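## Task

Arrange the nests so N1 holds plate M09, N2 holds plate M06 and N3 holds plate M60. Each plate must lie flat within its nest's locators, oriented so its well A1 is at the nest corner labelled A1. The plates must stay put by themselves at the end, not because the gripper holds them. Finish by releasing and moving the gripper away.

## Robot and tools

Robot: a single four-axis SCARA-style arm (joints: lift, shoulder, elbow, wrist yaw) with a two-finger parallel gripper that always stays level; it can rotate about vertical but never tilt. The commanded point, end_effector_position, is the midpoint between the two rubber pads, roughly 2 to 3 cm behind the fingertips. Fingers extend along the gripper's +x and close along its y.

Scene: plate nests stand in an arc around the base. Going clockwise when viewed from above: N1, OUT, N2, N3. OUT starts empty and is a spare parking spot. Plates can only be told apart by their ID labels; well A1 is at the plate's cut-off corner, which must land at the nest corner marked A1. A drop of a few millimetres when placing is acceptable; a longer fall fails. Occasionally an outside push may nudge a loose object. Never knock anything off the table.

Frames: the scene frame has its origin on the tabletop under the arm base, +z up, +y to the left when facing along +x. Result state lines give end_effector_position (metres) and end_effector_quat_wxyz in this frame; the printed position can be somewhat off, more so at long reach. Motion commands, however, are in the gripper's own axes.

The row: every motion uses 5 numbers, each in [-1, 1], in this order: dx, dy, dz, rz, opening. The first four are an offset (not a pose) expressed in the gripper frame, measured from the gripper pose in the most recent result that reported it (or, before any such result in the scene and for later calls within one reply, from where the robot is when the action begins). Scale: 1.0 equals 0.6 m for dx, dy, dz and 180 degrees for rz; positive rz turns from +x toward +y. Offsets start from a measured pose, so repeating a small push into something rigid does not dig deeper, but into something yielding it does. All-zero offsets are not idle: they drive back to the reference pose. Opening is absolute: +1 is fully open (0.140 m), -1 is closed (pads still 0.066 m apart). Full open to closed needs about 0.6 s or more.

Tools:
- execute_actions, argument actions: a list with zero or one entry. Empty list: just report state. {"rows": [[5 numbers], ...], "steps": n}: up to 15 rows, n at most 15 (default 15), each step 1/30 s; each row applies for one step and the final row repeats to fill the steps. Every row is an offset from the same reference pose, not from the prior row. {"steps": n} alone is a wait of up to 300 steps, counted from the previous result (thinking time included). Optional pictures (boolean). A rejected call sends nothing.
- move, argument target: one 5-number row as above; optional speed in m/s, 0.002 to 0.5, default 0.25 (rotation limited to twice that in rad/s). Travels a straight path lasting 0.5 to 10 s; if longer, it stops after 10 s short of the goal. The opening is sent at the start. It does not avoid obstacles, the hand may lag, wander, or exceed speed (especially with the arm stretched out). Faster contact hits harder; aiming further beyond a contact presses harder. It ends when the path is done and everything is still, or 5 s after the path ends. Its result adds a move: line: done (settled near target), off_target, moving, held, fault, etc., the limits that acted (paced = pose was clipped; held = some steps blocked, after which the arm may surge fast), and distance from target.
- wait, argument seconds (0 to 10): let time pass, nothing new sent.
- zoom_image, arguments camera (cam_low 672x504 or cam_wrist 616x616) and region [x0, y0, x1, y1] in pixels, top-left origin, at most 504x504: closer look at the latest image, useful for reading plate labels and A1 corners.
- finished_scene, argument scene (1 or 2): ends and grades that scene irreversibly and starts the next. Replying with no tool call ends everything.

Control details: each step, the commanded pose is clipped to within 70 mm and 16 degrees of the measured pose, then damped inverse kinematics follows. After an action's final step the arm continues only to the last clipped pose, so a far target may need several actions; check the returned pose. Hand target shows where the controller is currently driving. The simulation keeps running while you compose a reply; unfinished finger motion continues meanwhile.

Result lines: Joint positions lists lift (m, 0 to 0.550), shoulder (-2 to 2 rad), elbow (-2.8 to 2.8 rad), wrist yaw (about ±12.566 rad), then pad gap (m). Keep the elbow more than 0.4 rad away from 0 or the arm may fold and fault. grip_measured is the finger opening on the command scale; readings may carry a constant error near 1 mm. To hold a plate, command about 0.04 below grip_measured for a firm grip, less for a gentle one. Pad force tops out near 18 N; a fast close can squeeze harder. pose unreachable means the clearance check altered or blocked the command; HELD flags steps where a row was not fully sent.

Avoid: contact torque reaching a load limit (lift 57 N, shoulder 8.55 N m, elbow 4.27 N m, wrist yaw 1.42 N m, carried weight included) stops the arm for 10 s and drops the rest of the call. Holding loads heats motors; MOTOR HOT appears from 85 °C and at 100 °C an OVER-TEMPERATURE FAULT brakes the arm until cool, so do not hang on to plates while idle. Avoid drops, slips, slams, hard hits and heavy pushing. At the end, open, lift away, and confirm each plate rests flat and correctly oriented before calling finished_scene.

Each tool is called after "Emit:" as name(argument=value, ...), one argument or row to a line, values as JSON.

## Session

Emit:
execute_actions(
  actions=[],
)

Scene clock: 0.00 s of 12600.00 s.
end_effector_position=(+0.5722, -0.2237, +0.4819) grip_measured=+0.99 end_effector_quat_wxyz=(+0.805, +0.000, +0.000, +0.594)
Joint positions: [ 0.477 -0.56   2.648 -0.817  0.14 ]
Motor temperatures (°C, as the motors report them): [37 24 26 24]
Hand target: +0.572, -0.224, +0.482; +0.805, +0.000, +0.000, +0.594

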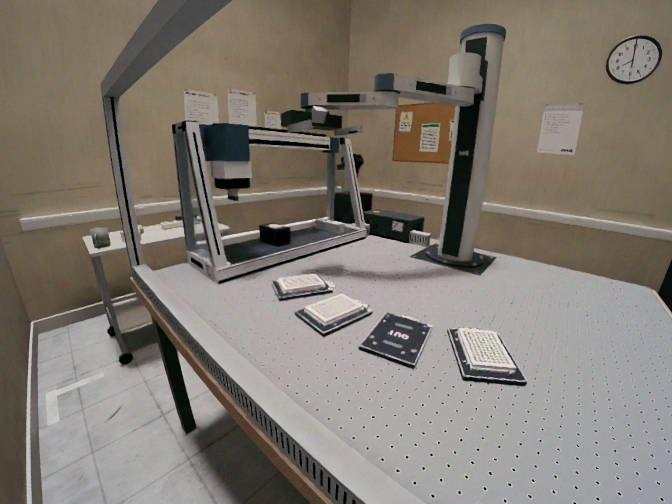

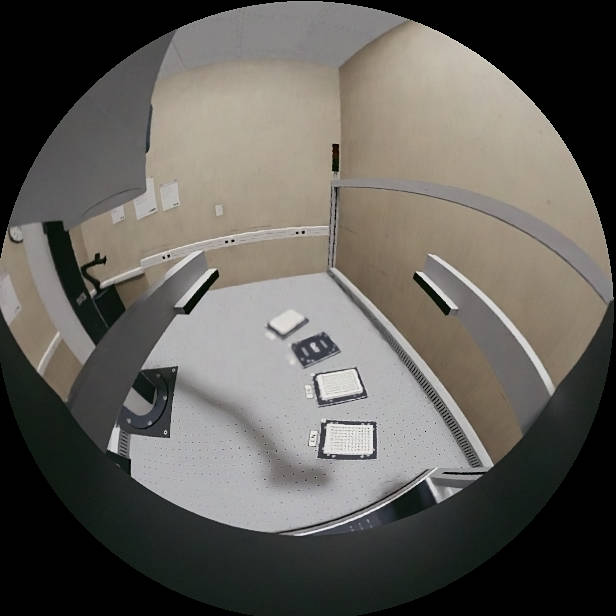

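Emit:
move(
  target=[0.053, 0.02, -0.703, -0.527, 1],
  speed=0.3,
)

Scene clock: 10.53 s of 12600.00 s.
end_effector_position=(+0.5703, -0.1896, +0.0601) grip_measured=+0.99 end_effector_quat_wxyz=(+0.982, +0.000, +0.000, -0.191)
Joint positions: [ 0.055  0.376  1.216 -1.976  0.14 ]
Motor temperatures (°C, as the motors report them): [37 24 26 24]
Hand target: +0.570, -0.190, +0.060; +0.982, +0.000, +0.000, -0.191
Off the commanded pose: 0.000 m, 0 deg.
After step 90, 4.40 s passed at rest.
move: done

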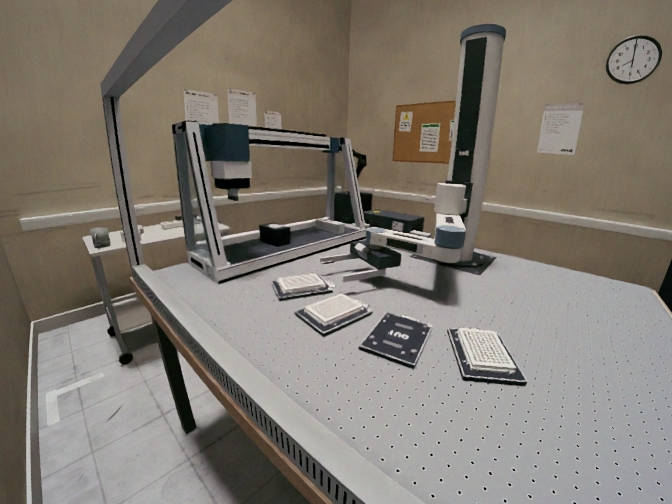

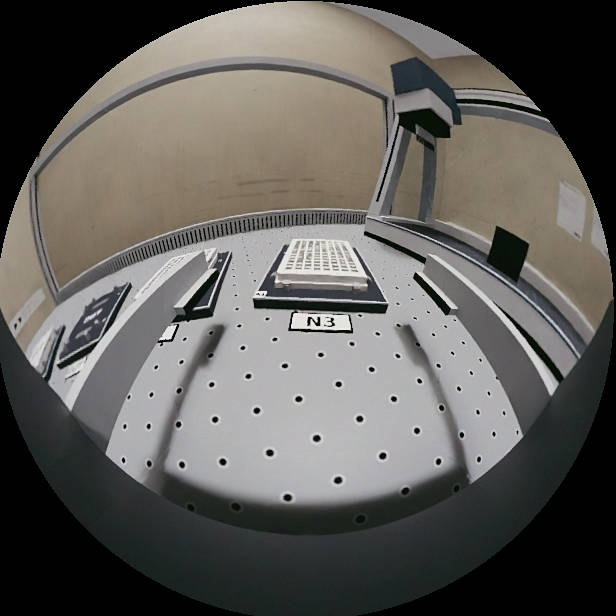

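Emit:
zoom_image(
  camera="cam_wrist",
  region=[130, 225, 400, 345],
)

Region (130, 225, 400, 345) of cam_wrist's 616x616 image, scaled by 1.867, with more detail than that image has.

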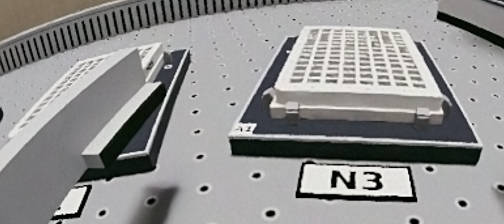

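Emit:
move(
  target=[0.235, -0.005, 0.032, 0, 1],
)

Scene clock: 19.77 s of 12600.00 s.
end_effector_position=(+0.6998, -0.2453, +0.0793) grip_measured=+0.99 end_effector_quat_wxyz=(+0.982, +0.000, +0.000, -0.191)
Joint positions: [ 0.074  0.063  2.011 -2.457  0.14 ]
Motor temperatures (°C, as the motors report them): [37 24 26 24]
Hand target: +0.700, -0.245, +0.079; +0.982, +0.000, +0.000, -0.191
Off the commanded pose: 0.000 m, 0 deg.
After step 90, 5.20 s passed at rest.
move: done

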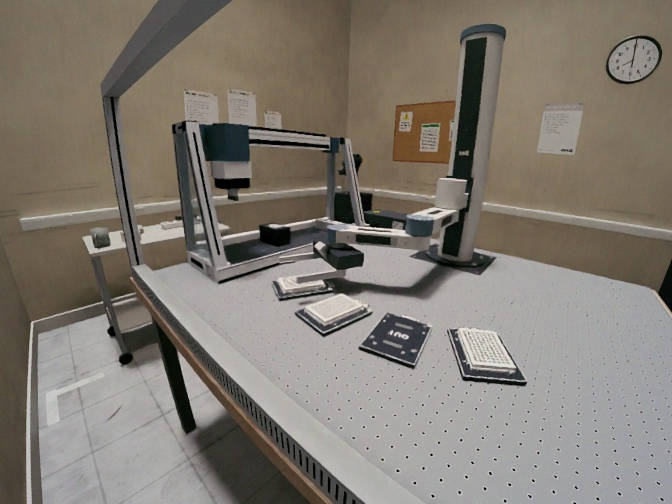

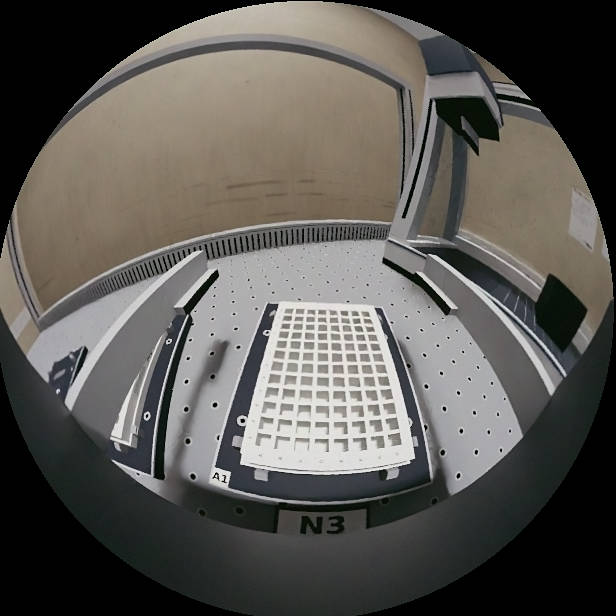

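Emit:
zoom_image(
  camera="cam_wrist",
  region=[200, 290, 440, 500],
)

Region (200, 290, 440, 500) of cam_wrist's 616x616 image, scaled by 2.100, with more detail than that image has; it fills the top 441 rows of this view, and the rest is white.

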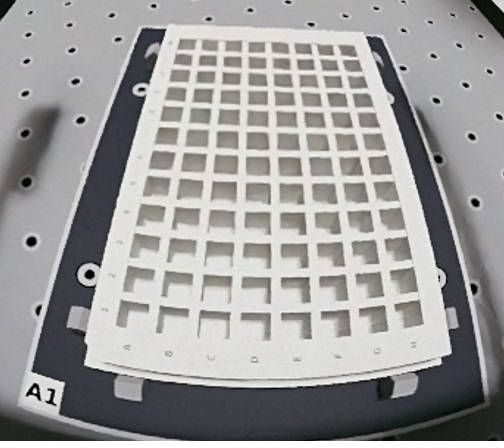

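Emit:
move(
  target=[-0.007, -0.007, -0.078, -0.011, 1],
  speed=0.1,
)

Scene clock: 31.60 s of 12600.00 s.
end_effector_position=(+0.6944, -0.2476, +0.0324) grip_measured=+0.99 end_effector_quat_wxyz=(+0.978, +0.000, +0.000, -0.208)
Joint positions: [ 0.027  0.076  1.981 -2.476  0.14 ]
Motor temperatures (°C, as the motors report them): [37 24 26 24]
Hand target: +0.694, -0.248, +0.032; +0.978, +0.000, +0.000, -0.208
Off the commanded pose: 0.000 m, 0 deg.
After step 90, 8.07 s passed at rest.
move: done

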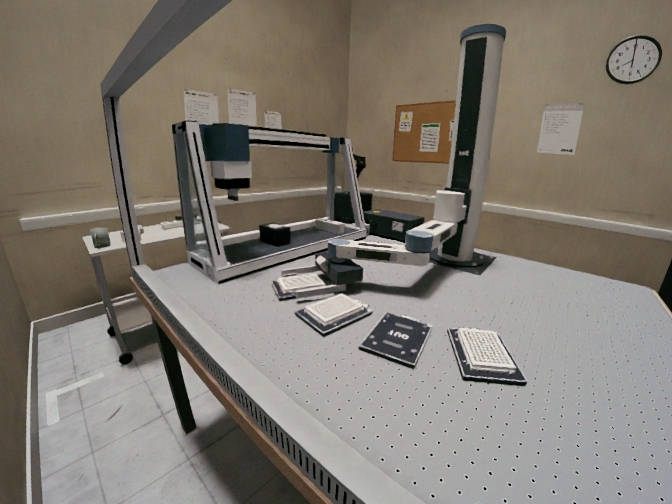

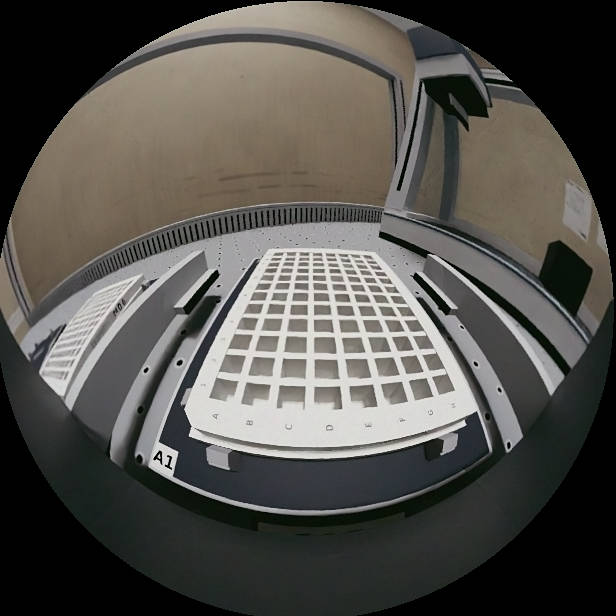

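Emit:
zoom_image(
  camera="cam_wrist",
  region=[40, 265, 170, 385],
)

Region (40, 265, 170, 385) of cam_wrist's 616x616 image, scaled by 3.877, with more detail than that image has; it fills the top 465 rows of this view, and the rest is white.

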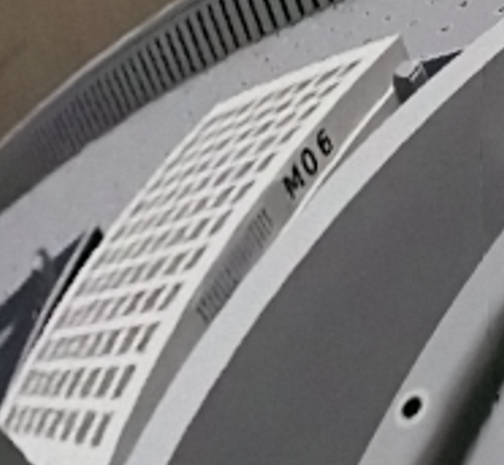

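Emit:
move(
  target=[0, 0, 0.078, 0, 1],
)

Emit:
move(
  target=[-0.1889, 0.5947, 0, 0.2056, 1],
)

Scene clock: 49.73 s of 12600.00 s.
end_effector_position=(+0.6944, -0.2476, +0.0793) grip_measured=+0.99 end_effector_quat_wxyz=(+0.978, +0.000, +0.000, -0.208)
Joint positions: [ 0.074  0.076  1.981 -2.476  0.14 ]
Motor temperatures (°C, as the motors report them): [37 24 26 24]
Hand target: +0.694, -0.248, +0.079; +0.978, +0.000, +0.000, -0.208
Off the commanded pose: 0.000 m, 0 deg.
After step 90, 14.43 s passed at rest.
move: done

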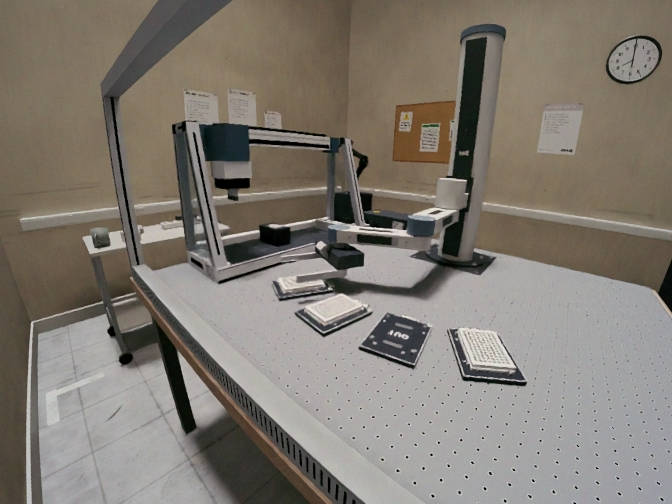

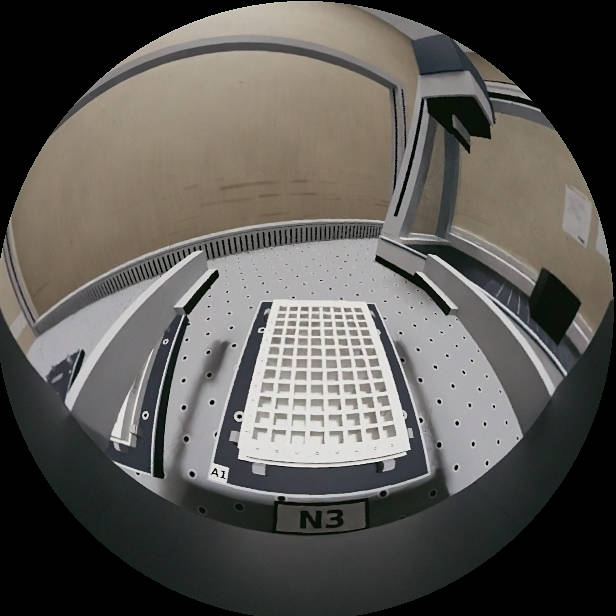

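Scene clock: 51.57 s of 12600.00 s.
end_effector_position=(+0.7359, +0.1247, +0.0793) grip_measured=+0.99 end_effector_quat_wxyz=(+0.993, +0.000, +0.000, +0.114)
Joint positions: [ 0.074  0.748  1.975 -2.495  0.14 ]
Motor temperatures (°C, as the motors report them): [37 24 26 24]
Hand target: +0.736, +0.124, +0.079; +0.994, +0.000, +0.000, +0.114
Off the commanded pose: 0.000 m, 0 deg.
move: done

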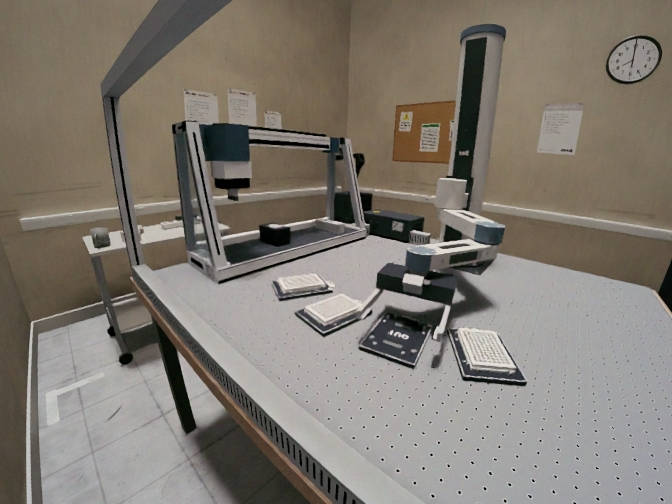

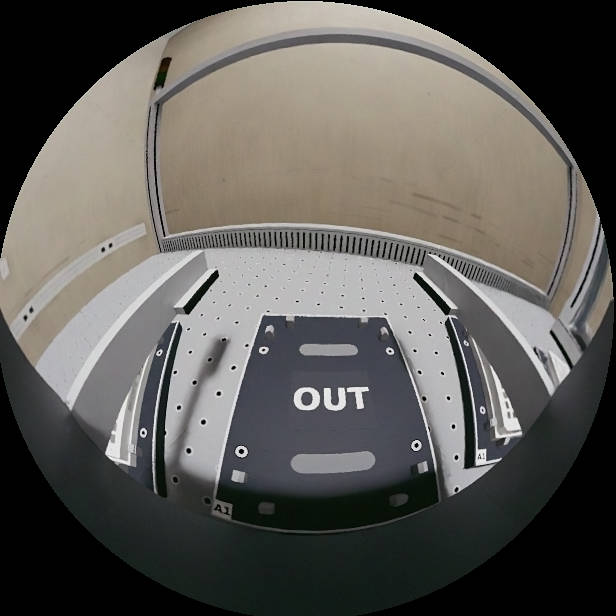

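Emit:
move(
  target=[-0.043, -0.008, -0.065, 0, -0.5],
  speed=0.15,
)

Scene clock: 57.83 s of 12600.00 s.
end_effector_position=(+0.7118, +0.1141, +0.0402) grip_measured=-0.50 end_effector_quat_wxyz=(+0.994, +0.000, +0.000, +0.114)
Joint positions: [ 0.035  0.811  1.805 -2.388  0.085]
Motor temperatures (°C, as the motors report them): [37 24 26 24]
Hand target: +0.712, +0.114, +0.040; +0.993, +0.000, +0.000, +0.114
Off the commanded pose: 0.000 m, 0 deg.
After step 90, 2.53 s passed at rest.
move: done

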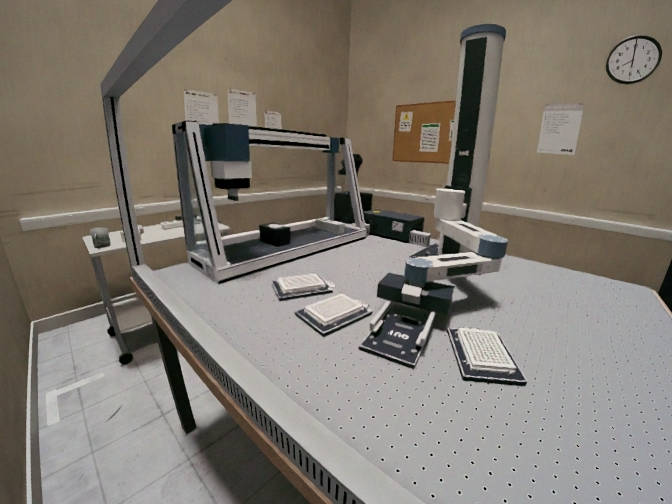

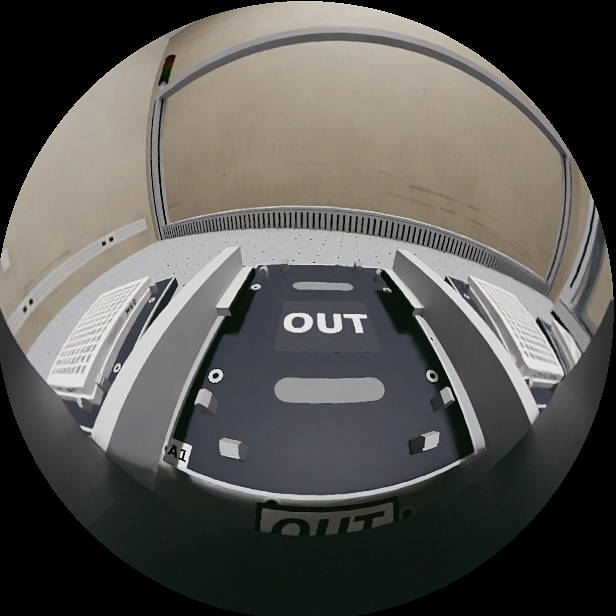

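Emit:
zoom_image(
  camera="cam_wrist",
  region=[40, 270, 180, 410],
)

Emit:
zoom_image(
  camera="cam_wrist",
  region=[440, 270, 590, 410],
)

Region (40, 270, 180, 410) of cam_wrist's 616x616 image, scaled by 3.600, with more detail than that image has.

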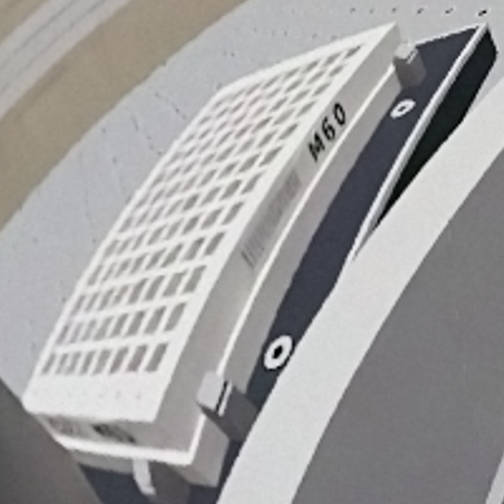

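Region (440, 270, 590, 410) of cam_wrist's 616x616 image, scaled by 3.360, with more detail than that image has; it fills the top 470 rows of this view, and the rest is white.

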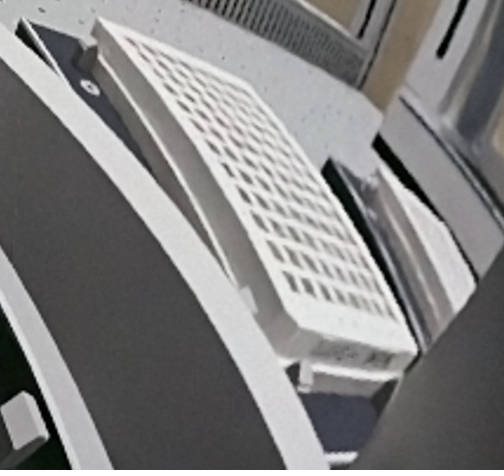

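Emit:
move(
  target=[0, 0, 0.065, 0, 1],
)

Emit:
move(
  target=[-0.0095, 0.3063, 0, 0.105, 1],
)

Scene clock: 71.67 s of 12600.00 s.
end_effector_position=(+0.7118, +0.1141, +0.0793) grip_measured=+0.99 end_effector_quat_wxyz=(+0.994, +0.000, +0.000, +0.114)
Joint positions: [ 0.074  0.811  1.805 -2.388  0.14 ]
Motor temperatures (°C, as the motors report them): [37 24 25 24]
Hand target: +0.712, +0.114, +0.079; +0.994, +0.000, +0.000, +0.114
Off the commanded pose: 0.000 m, 0 deg.
After step 90, 10.13 s passed at rest.
move: done

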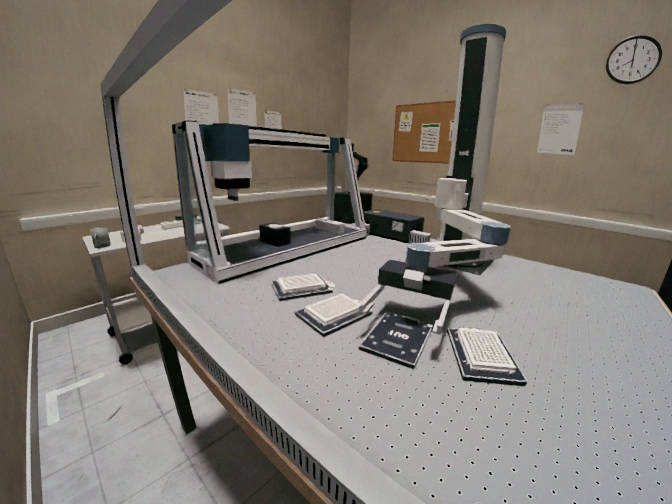

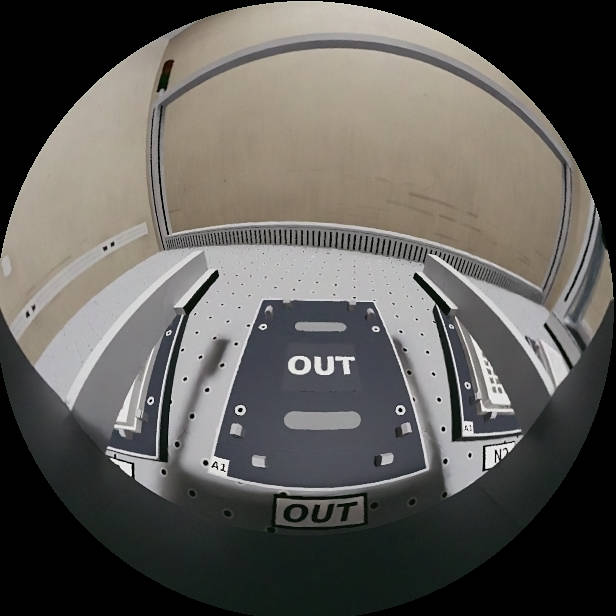

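Scene clock: 72.73 s of 12600.00 s.
end_effector_position=(+0.6647, +0.2921, +0.0793) grip_measured=+0.99 end_effector_quat_wxyz=(+0.961, +0.000, +0.000, +0.276)
Joint positions: [ 0.074  1.077  1.945 -2.463  0.14 ]
Motor temperatures (°C, as the motors report them): [37 24 26 24]
Hand target: +0.665, +0.292, +0.079; +0.961, +0.000, +0.000, +0.275
Off the commanded pose: 0.000 m, 0 deg.
move: done

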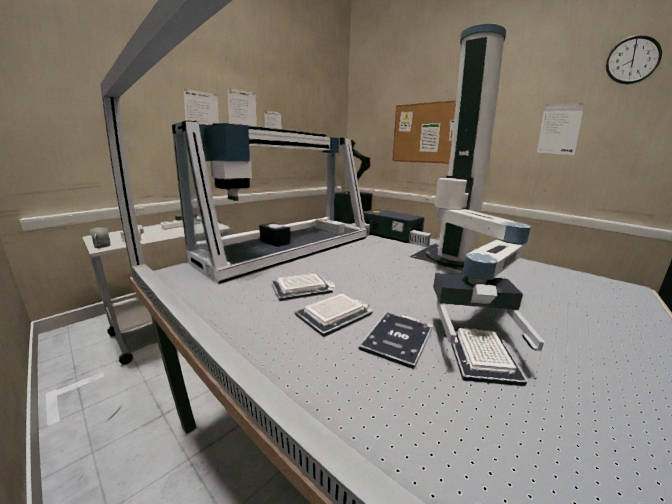

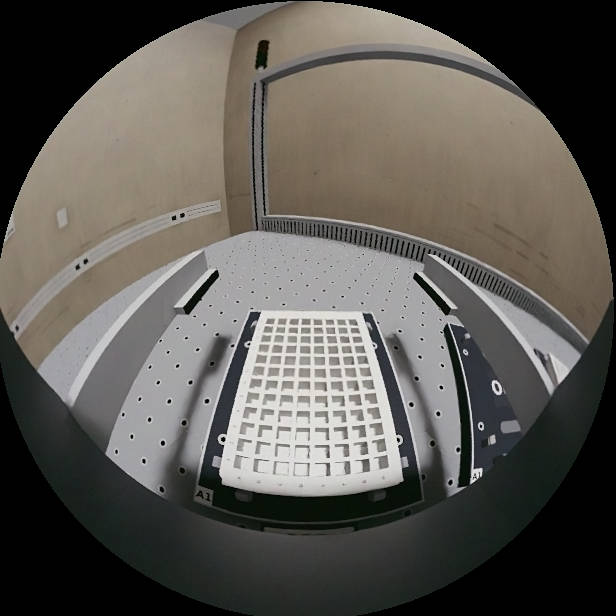

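Emit:
move(
  target=[-0.028, 0.006, 0, 0, 1],
)

Scene clock: 79.07 s of 12600.00 s.
end_effector_position=(+0.6485, +0.2863, +0.0793) grip_measured=+0.99 end_effector_quat_wxyz=(+0.961, +0.000, +0.000, +0.276)
Joint positions: [ 0.074  1.134  1.833 -2.409  0.14 ]
Motor temperatures (°C, as the motors report them): [37 24 26 24]
Hand target: +0.649, +0.286, +0.079; +0.961, +0.000, +0.000, +0.276
Off the commanded pose: 0.000 m, 0 deg.
After step 90, 2.63 s passed at rest.
move: done

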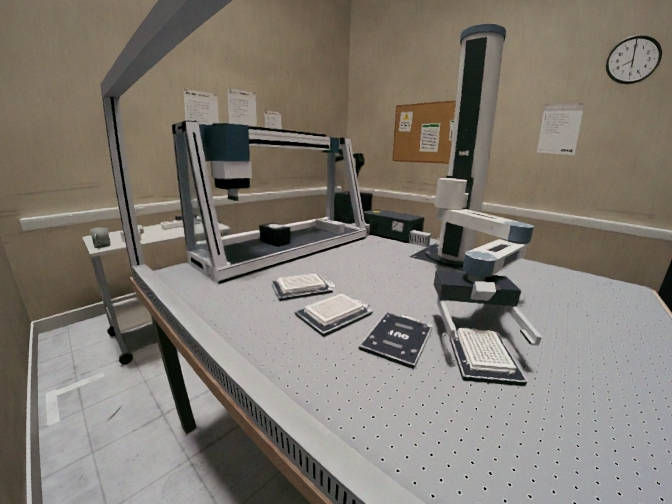

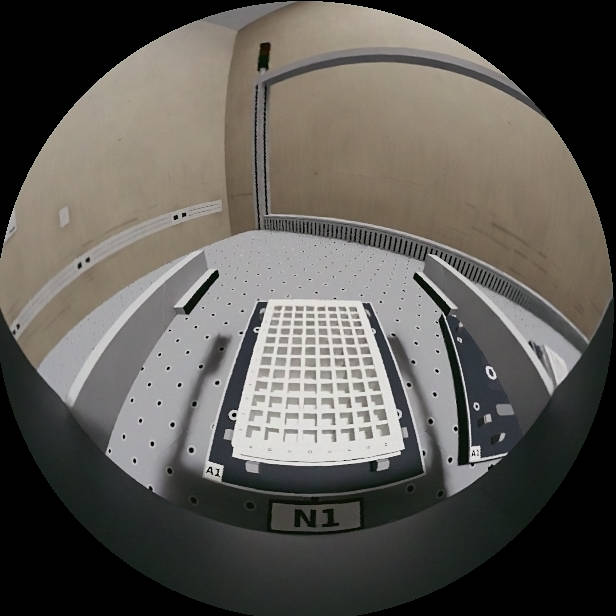

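Matches the reference. Descend and grip.

Emit:
move(
  target=[0, 0, -0.078, 0, 1],
  speed=0.1,
)

Emit:
move(
  target=[0, 0, 0, 0, -0.52],
)

Scene clock: 85.00 s of 12600.00 s.
end_effector_position=(+0.6485, +0.2863, +0.0324) grip_measured=+0.99 end_effector_quat_wxyz=(+0.961, +0.000, +0.000, +0.276)
Joint positions: [ 0.027  1.134  1.833 -2.409  0.14 ]
Motor temperatures (°C, as the motors report them): [37 24 26 24]
Hand target: +0.649, +0.286, +0.032; +0.961, +0.000, +0.000, +0.276
Off the commanded pose: 0.000 m, 0 deg.
After step 90, 2.17 s passed at rest.
move: done

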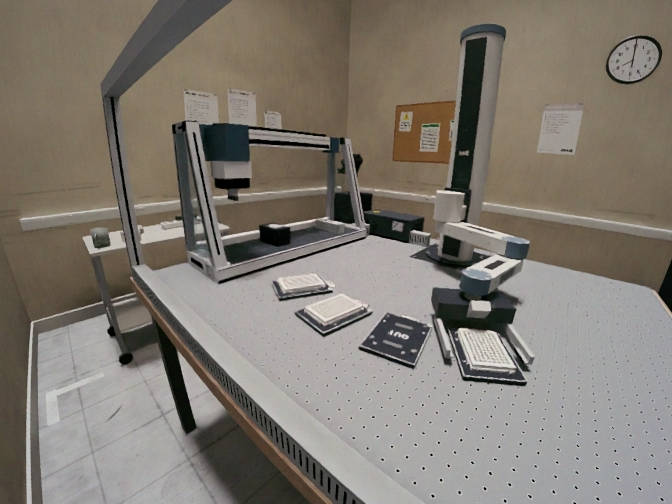

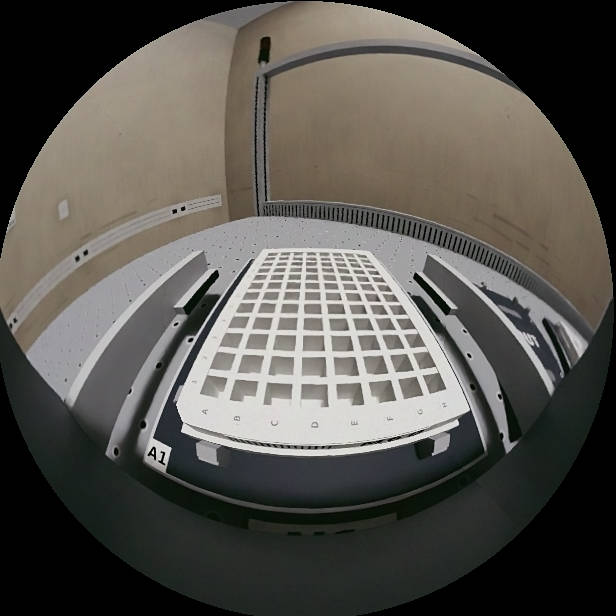

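Scene clock: 85.70 s of 12600.00 s.
end_effector_position=(+0.6481, +0.2873, +0.0324) grip_measured=-0.50 end_effector_quat_wxyz=(+0.961, +0.000, +0.000, +0.278)
Joint positions: [ 0.027  1.135  1.834 -2.407  0.085]
Motor temperatures (°C, as the motors report them): [37 24 26 24]
Hand target: +0.649, +0.286, +0.032; +0.961, +0.000, +0.000, +0.276
Off the commanded pose: 0.001 m, 0 deg.
move: done

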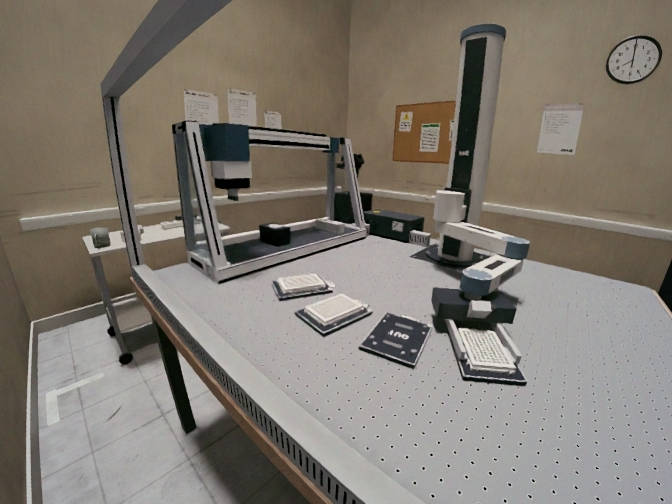

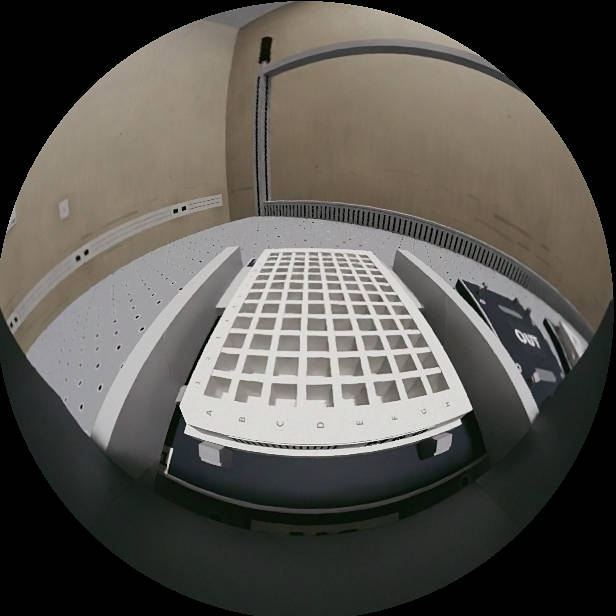

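Emit:
move(
  target=[0, 0, 0.078, 0, -0.52],
  speed=0.15,
)

Emit:
move(
  target=[-0.0596, -0.3059, 0, -0.1043, -0.52],
  speed=0.2,
)

Scene clock: 98.20 s of 12600.00 s.
end_effector_position=(+0.6480, +0.2875, +0.0793) grip_measured=-0.50 end_effector_quat_wxyz=(+0.961, +0.000, +0.000, +0.278)
Joint positions: [ 0.074  1.135  1.834 -2.407  0.085]
Motor temperatures (°C, as the motors report them): [37 24 26 24]
Hand target: +0.648, +0.287, +0.079; +0.961, +0.000, +0.000, +0.278
Off the commanded pose: 0.000 m, 0 deg.
After step 90, 8.77 s passed at rest.
move: done

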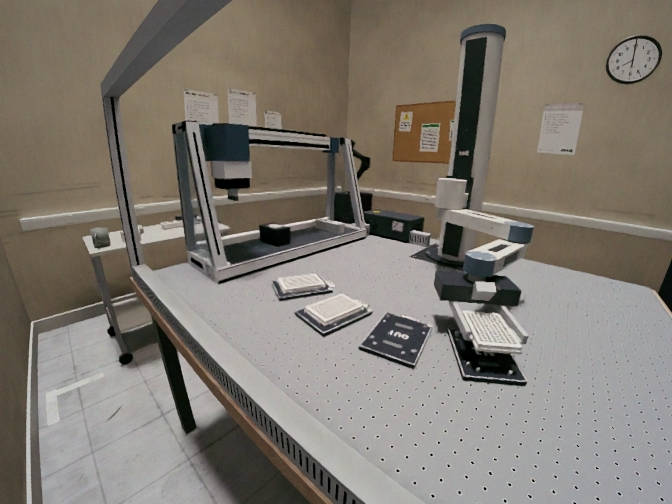

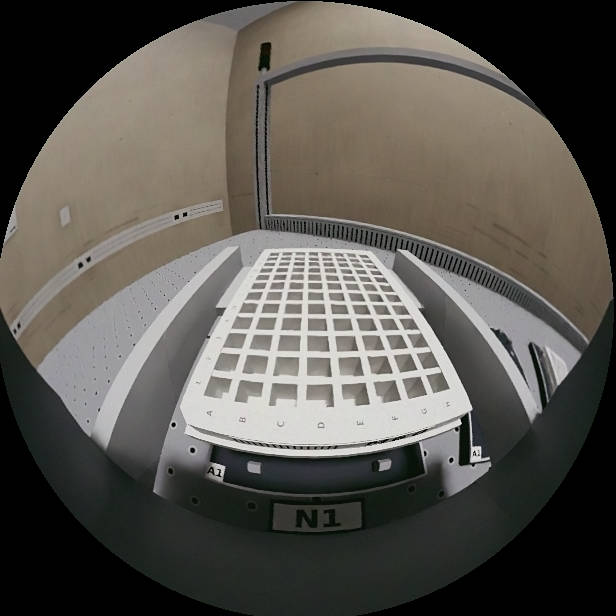

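Scene clock: 99.47 s of 12600.00 s.
end_effector_position=(+0.7157, +0.1129, +0.0793) grip_measured=-0.50 end_effector_quat_wxyz=(+0.993, +0.000, +0.000, +0.117)
Joint positions: [ 0.074  0.794  1.827 -2.387  0.085]
Motor temperatures (°C, as the motors report them): [37 24 26 24]
Hand target: +0.716, +0.113, +0.079; +0.993, +0.000, +0.000, +0.117
Off the commanded pose: 0.000 m, 0 deg.
move: done

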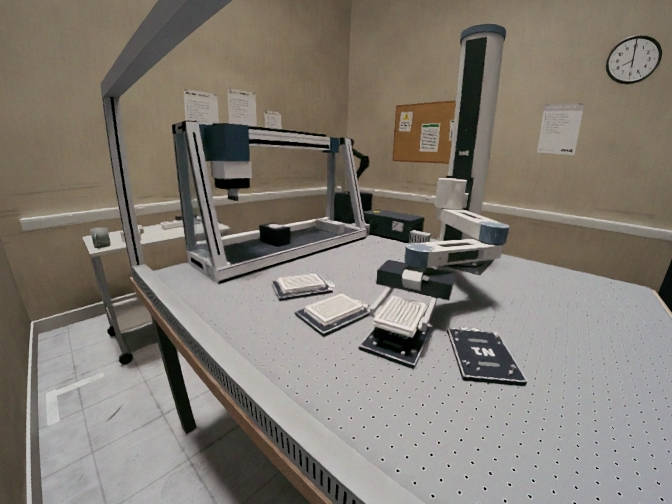

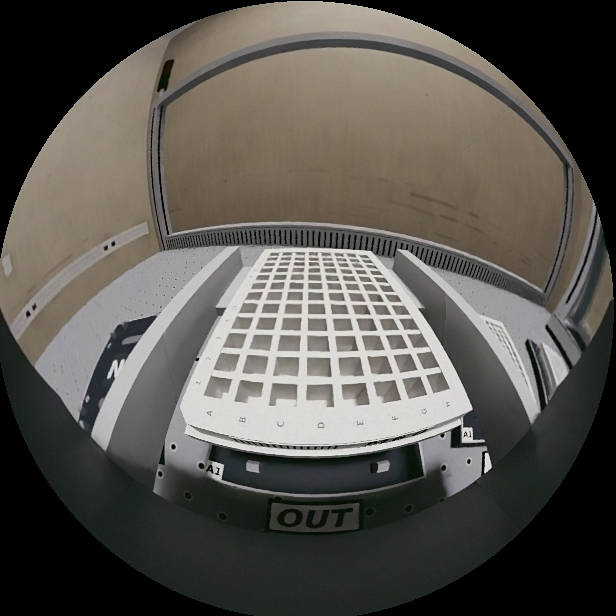

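Emit:
move(
  target=[0, 0.002, -0.06, -0.004, -0.52],
  speed=0.1,
)

Emit:
move(
  target=[0, 0, -0.018, 0, -0.52],
  speed=0.03,
)

Scene clock: 107.60 s of 12600.00 s.
end_effector_position=(+0.7155, +0.1142, +0.0432) grip_measured=-0.50 end_effector_quat_wxyz=(+0.994, +0.000, +0.000, +0.111)
Joint positions: [ 0.038  0.801  1.827 -2.406  0.085]
Motor temperatures (°C, as the motors report them): [37 24 26 24]
Hand target: +0.715, +0.114, +0.043; +0.994, +0.000, +0.000, +0.111
Off the commanded pose: 0.000 m, 0 deg.
After step 90, 4.40 s passed at rest.
move: done

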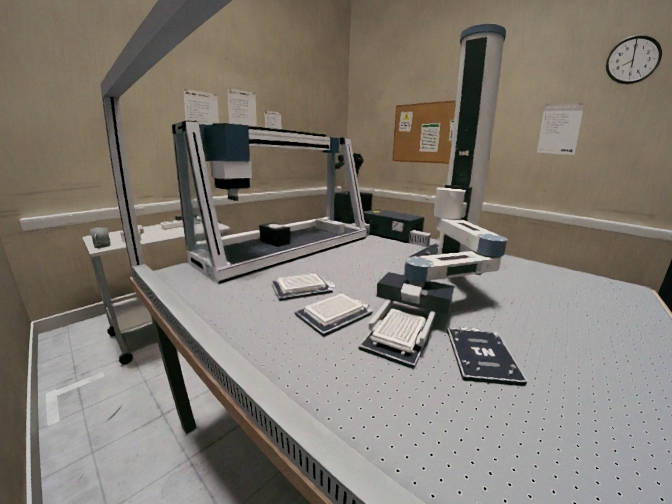

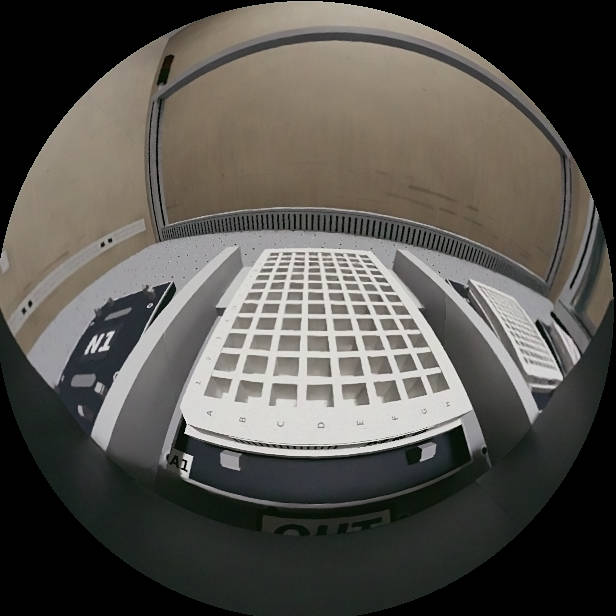

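Scene clock: 108.30 s of 12600.00 s.
end_effector_position=(+0.7156, +0.1126, +0.0324) grip_measured=-0.50 end_effector_quat_wxyz=(+0.994, +0.000, +0.000, +0.108)
Joint positions: [ 0.027  0.8    1.826 -2.409  0.085]
Motor temperatures (°C, as the motors report them): [37 24 26 24]
Hand target: +0.715, +0.114, +0.032; +0.994, +0.000, +0.000, +0.111
Off the commanded pose: 0.002 m, 0 deg.
move: done

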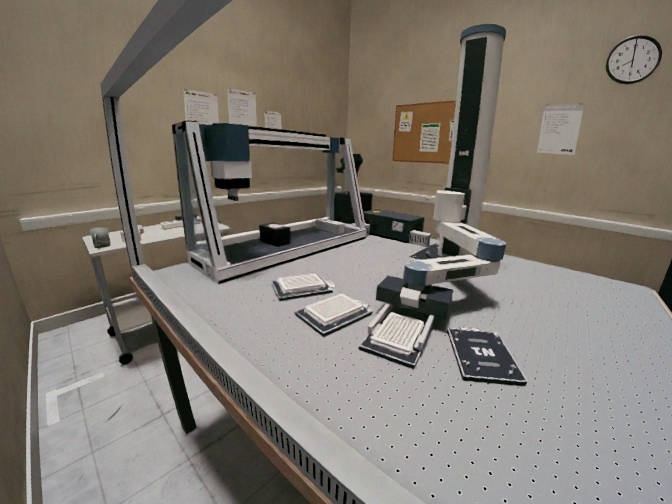

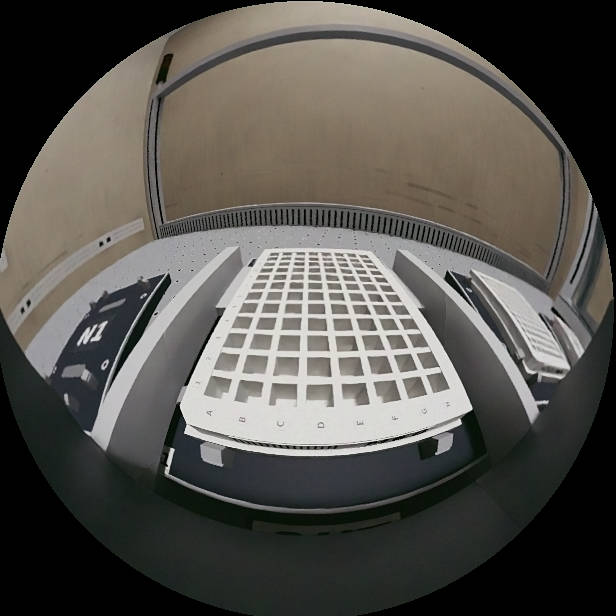

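Emit:
move(
  target=[0, 0, 0, 0, 1],
)

Emit:
move(
  target=[0, 0, 0.078, 0, 1],
)

Emit:
move(
  target=[-0.1658, -0.5821, 0, -0.1967, 1],
)

Scene clock: 122.43 s of 12600.00 s.
end_effector_position=(+0.7156, +0.1124, +0.0324) grip_measured=+0.99 end_effector_quat_wxyz=(+0.994, +0.000, +0.000, +0.108)
Joint positions: [ 0.027  0.8    1.826 -2.41   0.14 ]
Motor temperatures (°C, as the motors report them): [37 24 26 24]
Hand target: +0.716, +0.113, +0.032; +0.994, +0.000, +0.000, +0.108
Off the commanded pose: 0.000 m, 0 deg.
After step 90, 10.43 s passed at rest.
move: done

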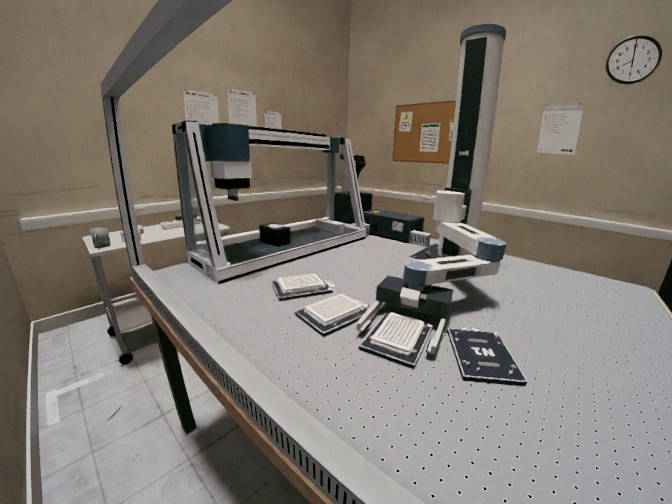

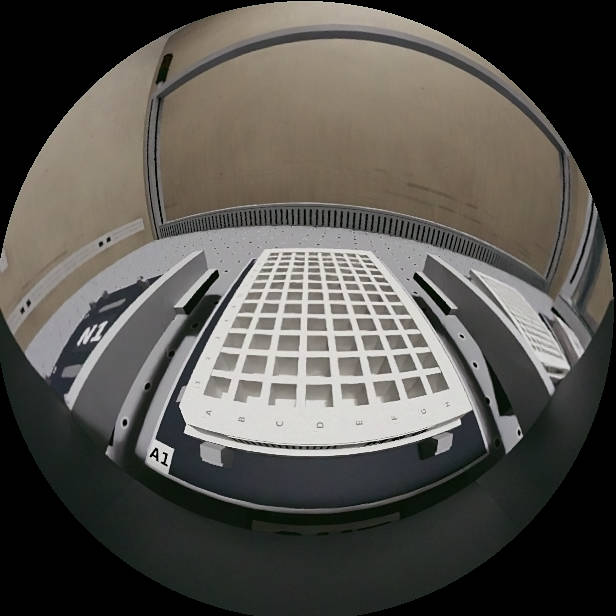

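Scene clock: 123.13 s of 12600.00 s.
end_effector_position=(+0.7156, +0.1124, +0.0792) grip_measured=+0.99 end_effector_quat_wxyz=(+0.994, +0.000, +0.000, +0.108)
Joint positions: [ 0.074  0.8    1.826 -2.41   0.14 ]
Motor temperatures (°C, as the motors report them): [37 24 26 24]
Hand target: +0.716, +0.112, +0.079; +0.994, +0.000, +0.000, +0.108
Off the commanded pose: 0.000 m, 0 deg.
move: done

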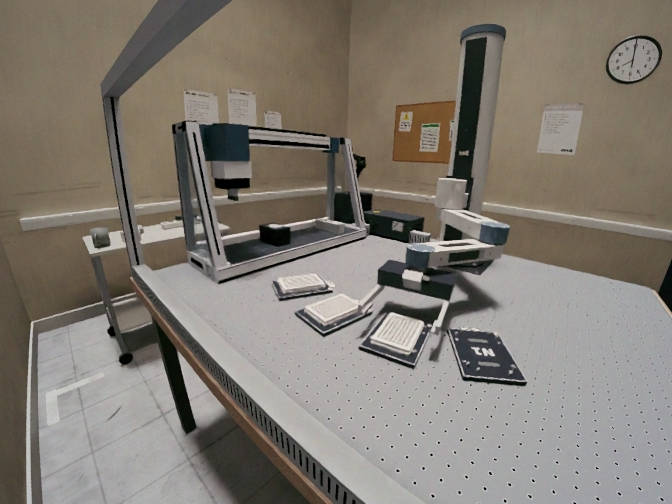

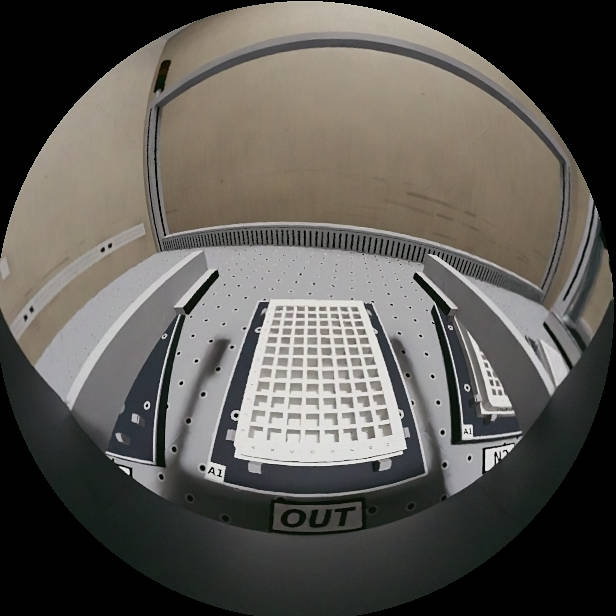

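Scene clock: 125.00 s of 12600.00 s.
end_effector_position=(+0.6930, -0.2502, +0.0792) grip_measured=+0.99 end_effector_quat_wxyz=(+0.980, +0.000, +0.000, -0.200)
Joint positions: [ 0.074  0.065  1.981 -2.448  0.14 ]
Motor temperatures (°C, as the motors report them): [37 24 26 24]
Hand target: +0.693, -0.250, +0.079; +0.980, +0.000, +0.000, -0.200
Off the commanded pose: 0.000 m, 0 deg.
move: done

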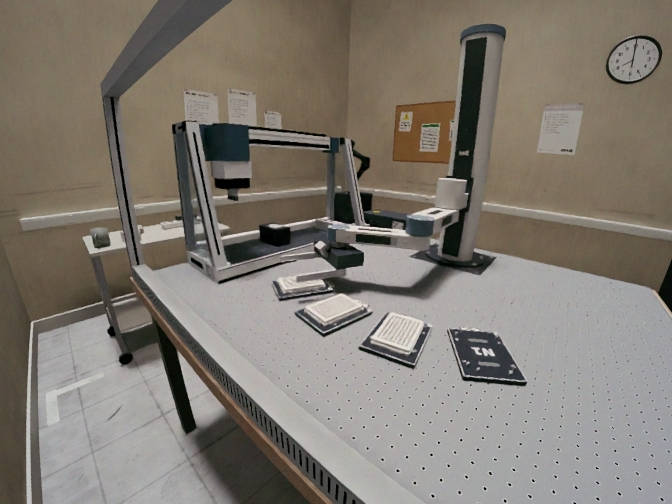

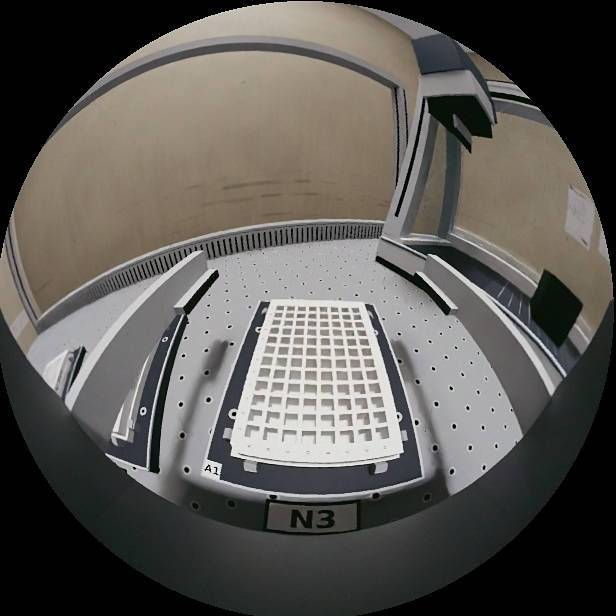

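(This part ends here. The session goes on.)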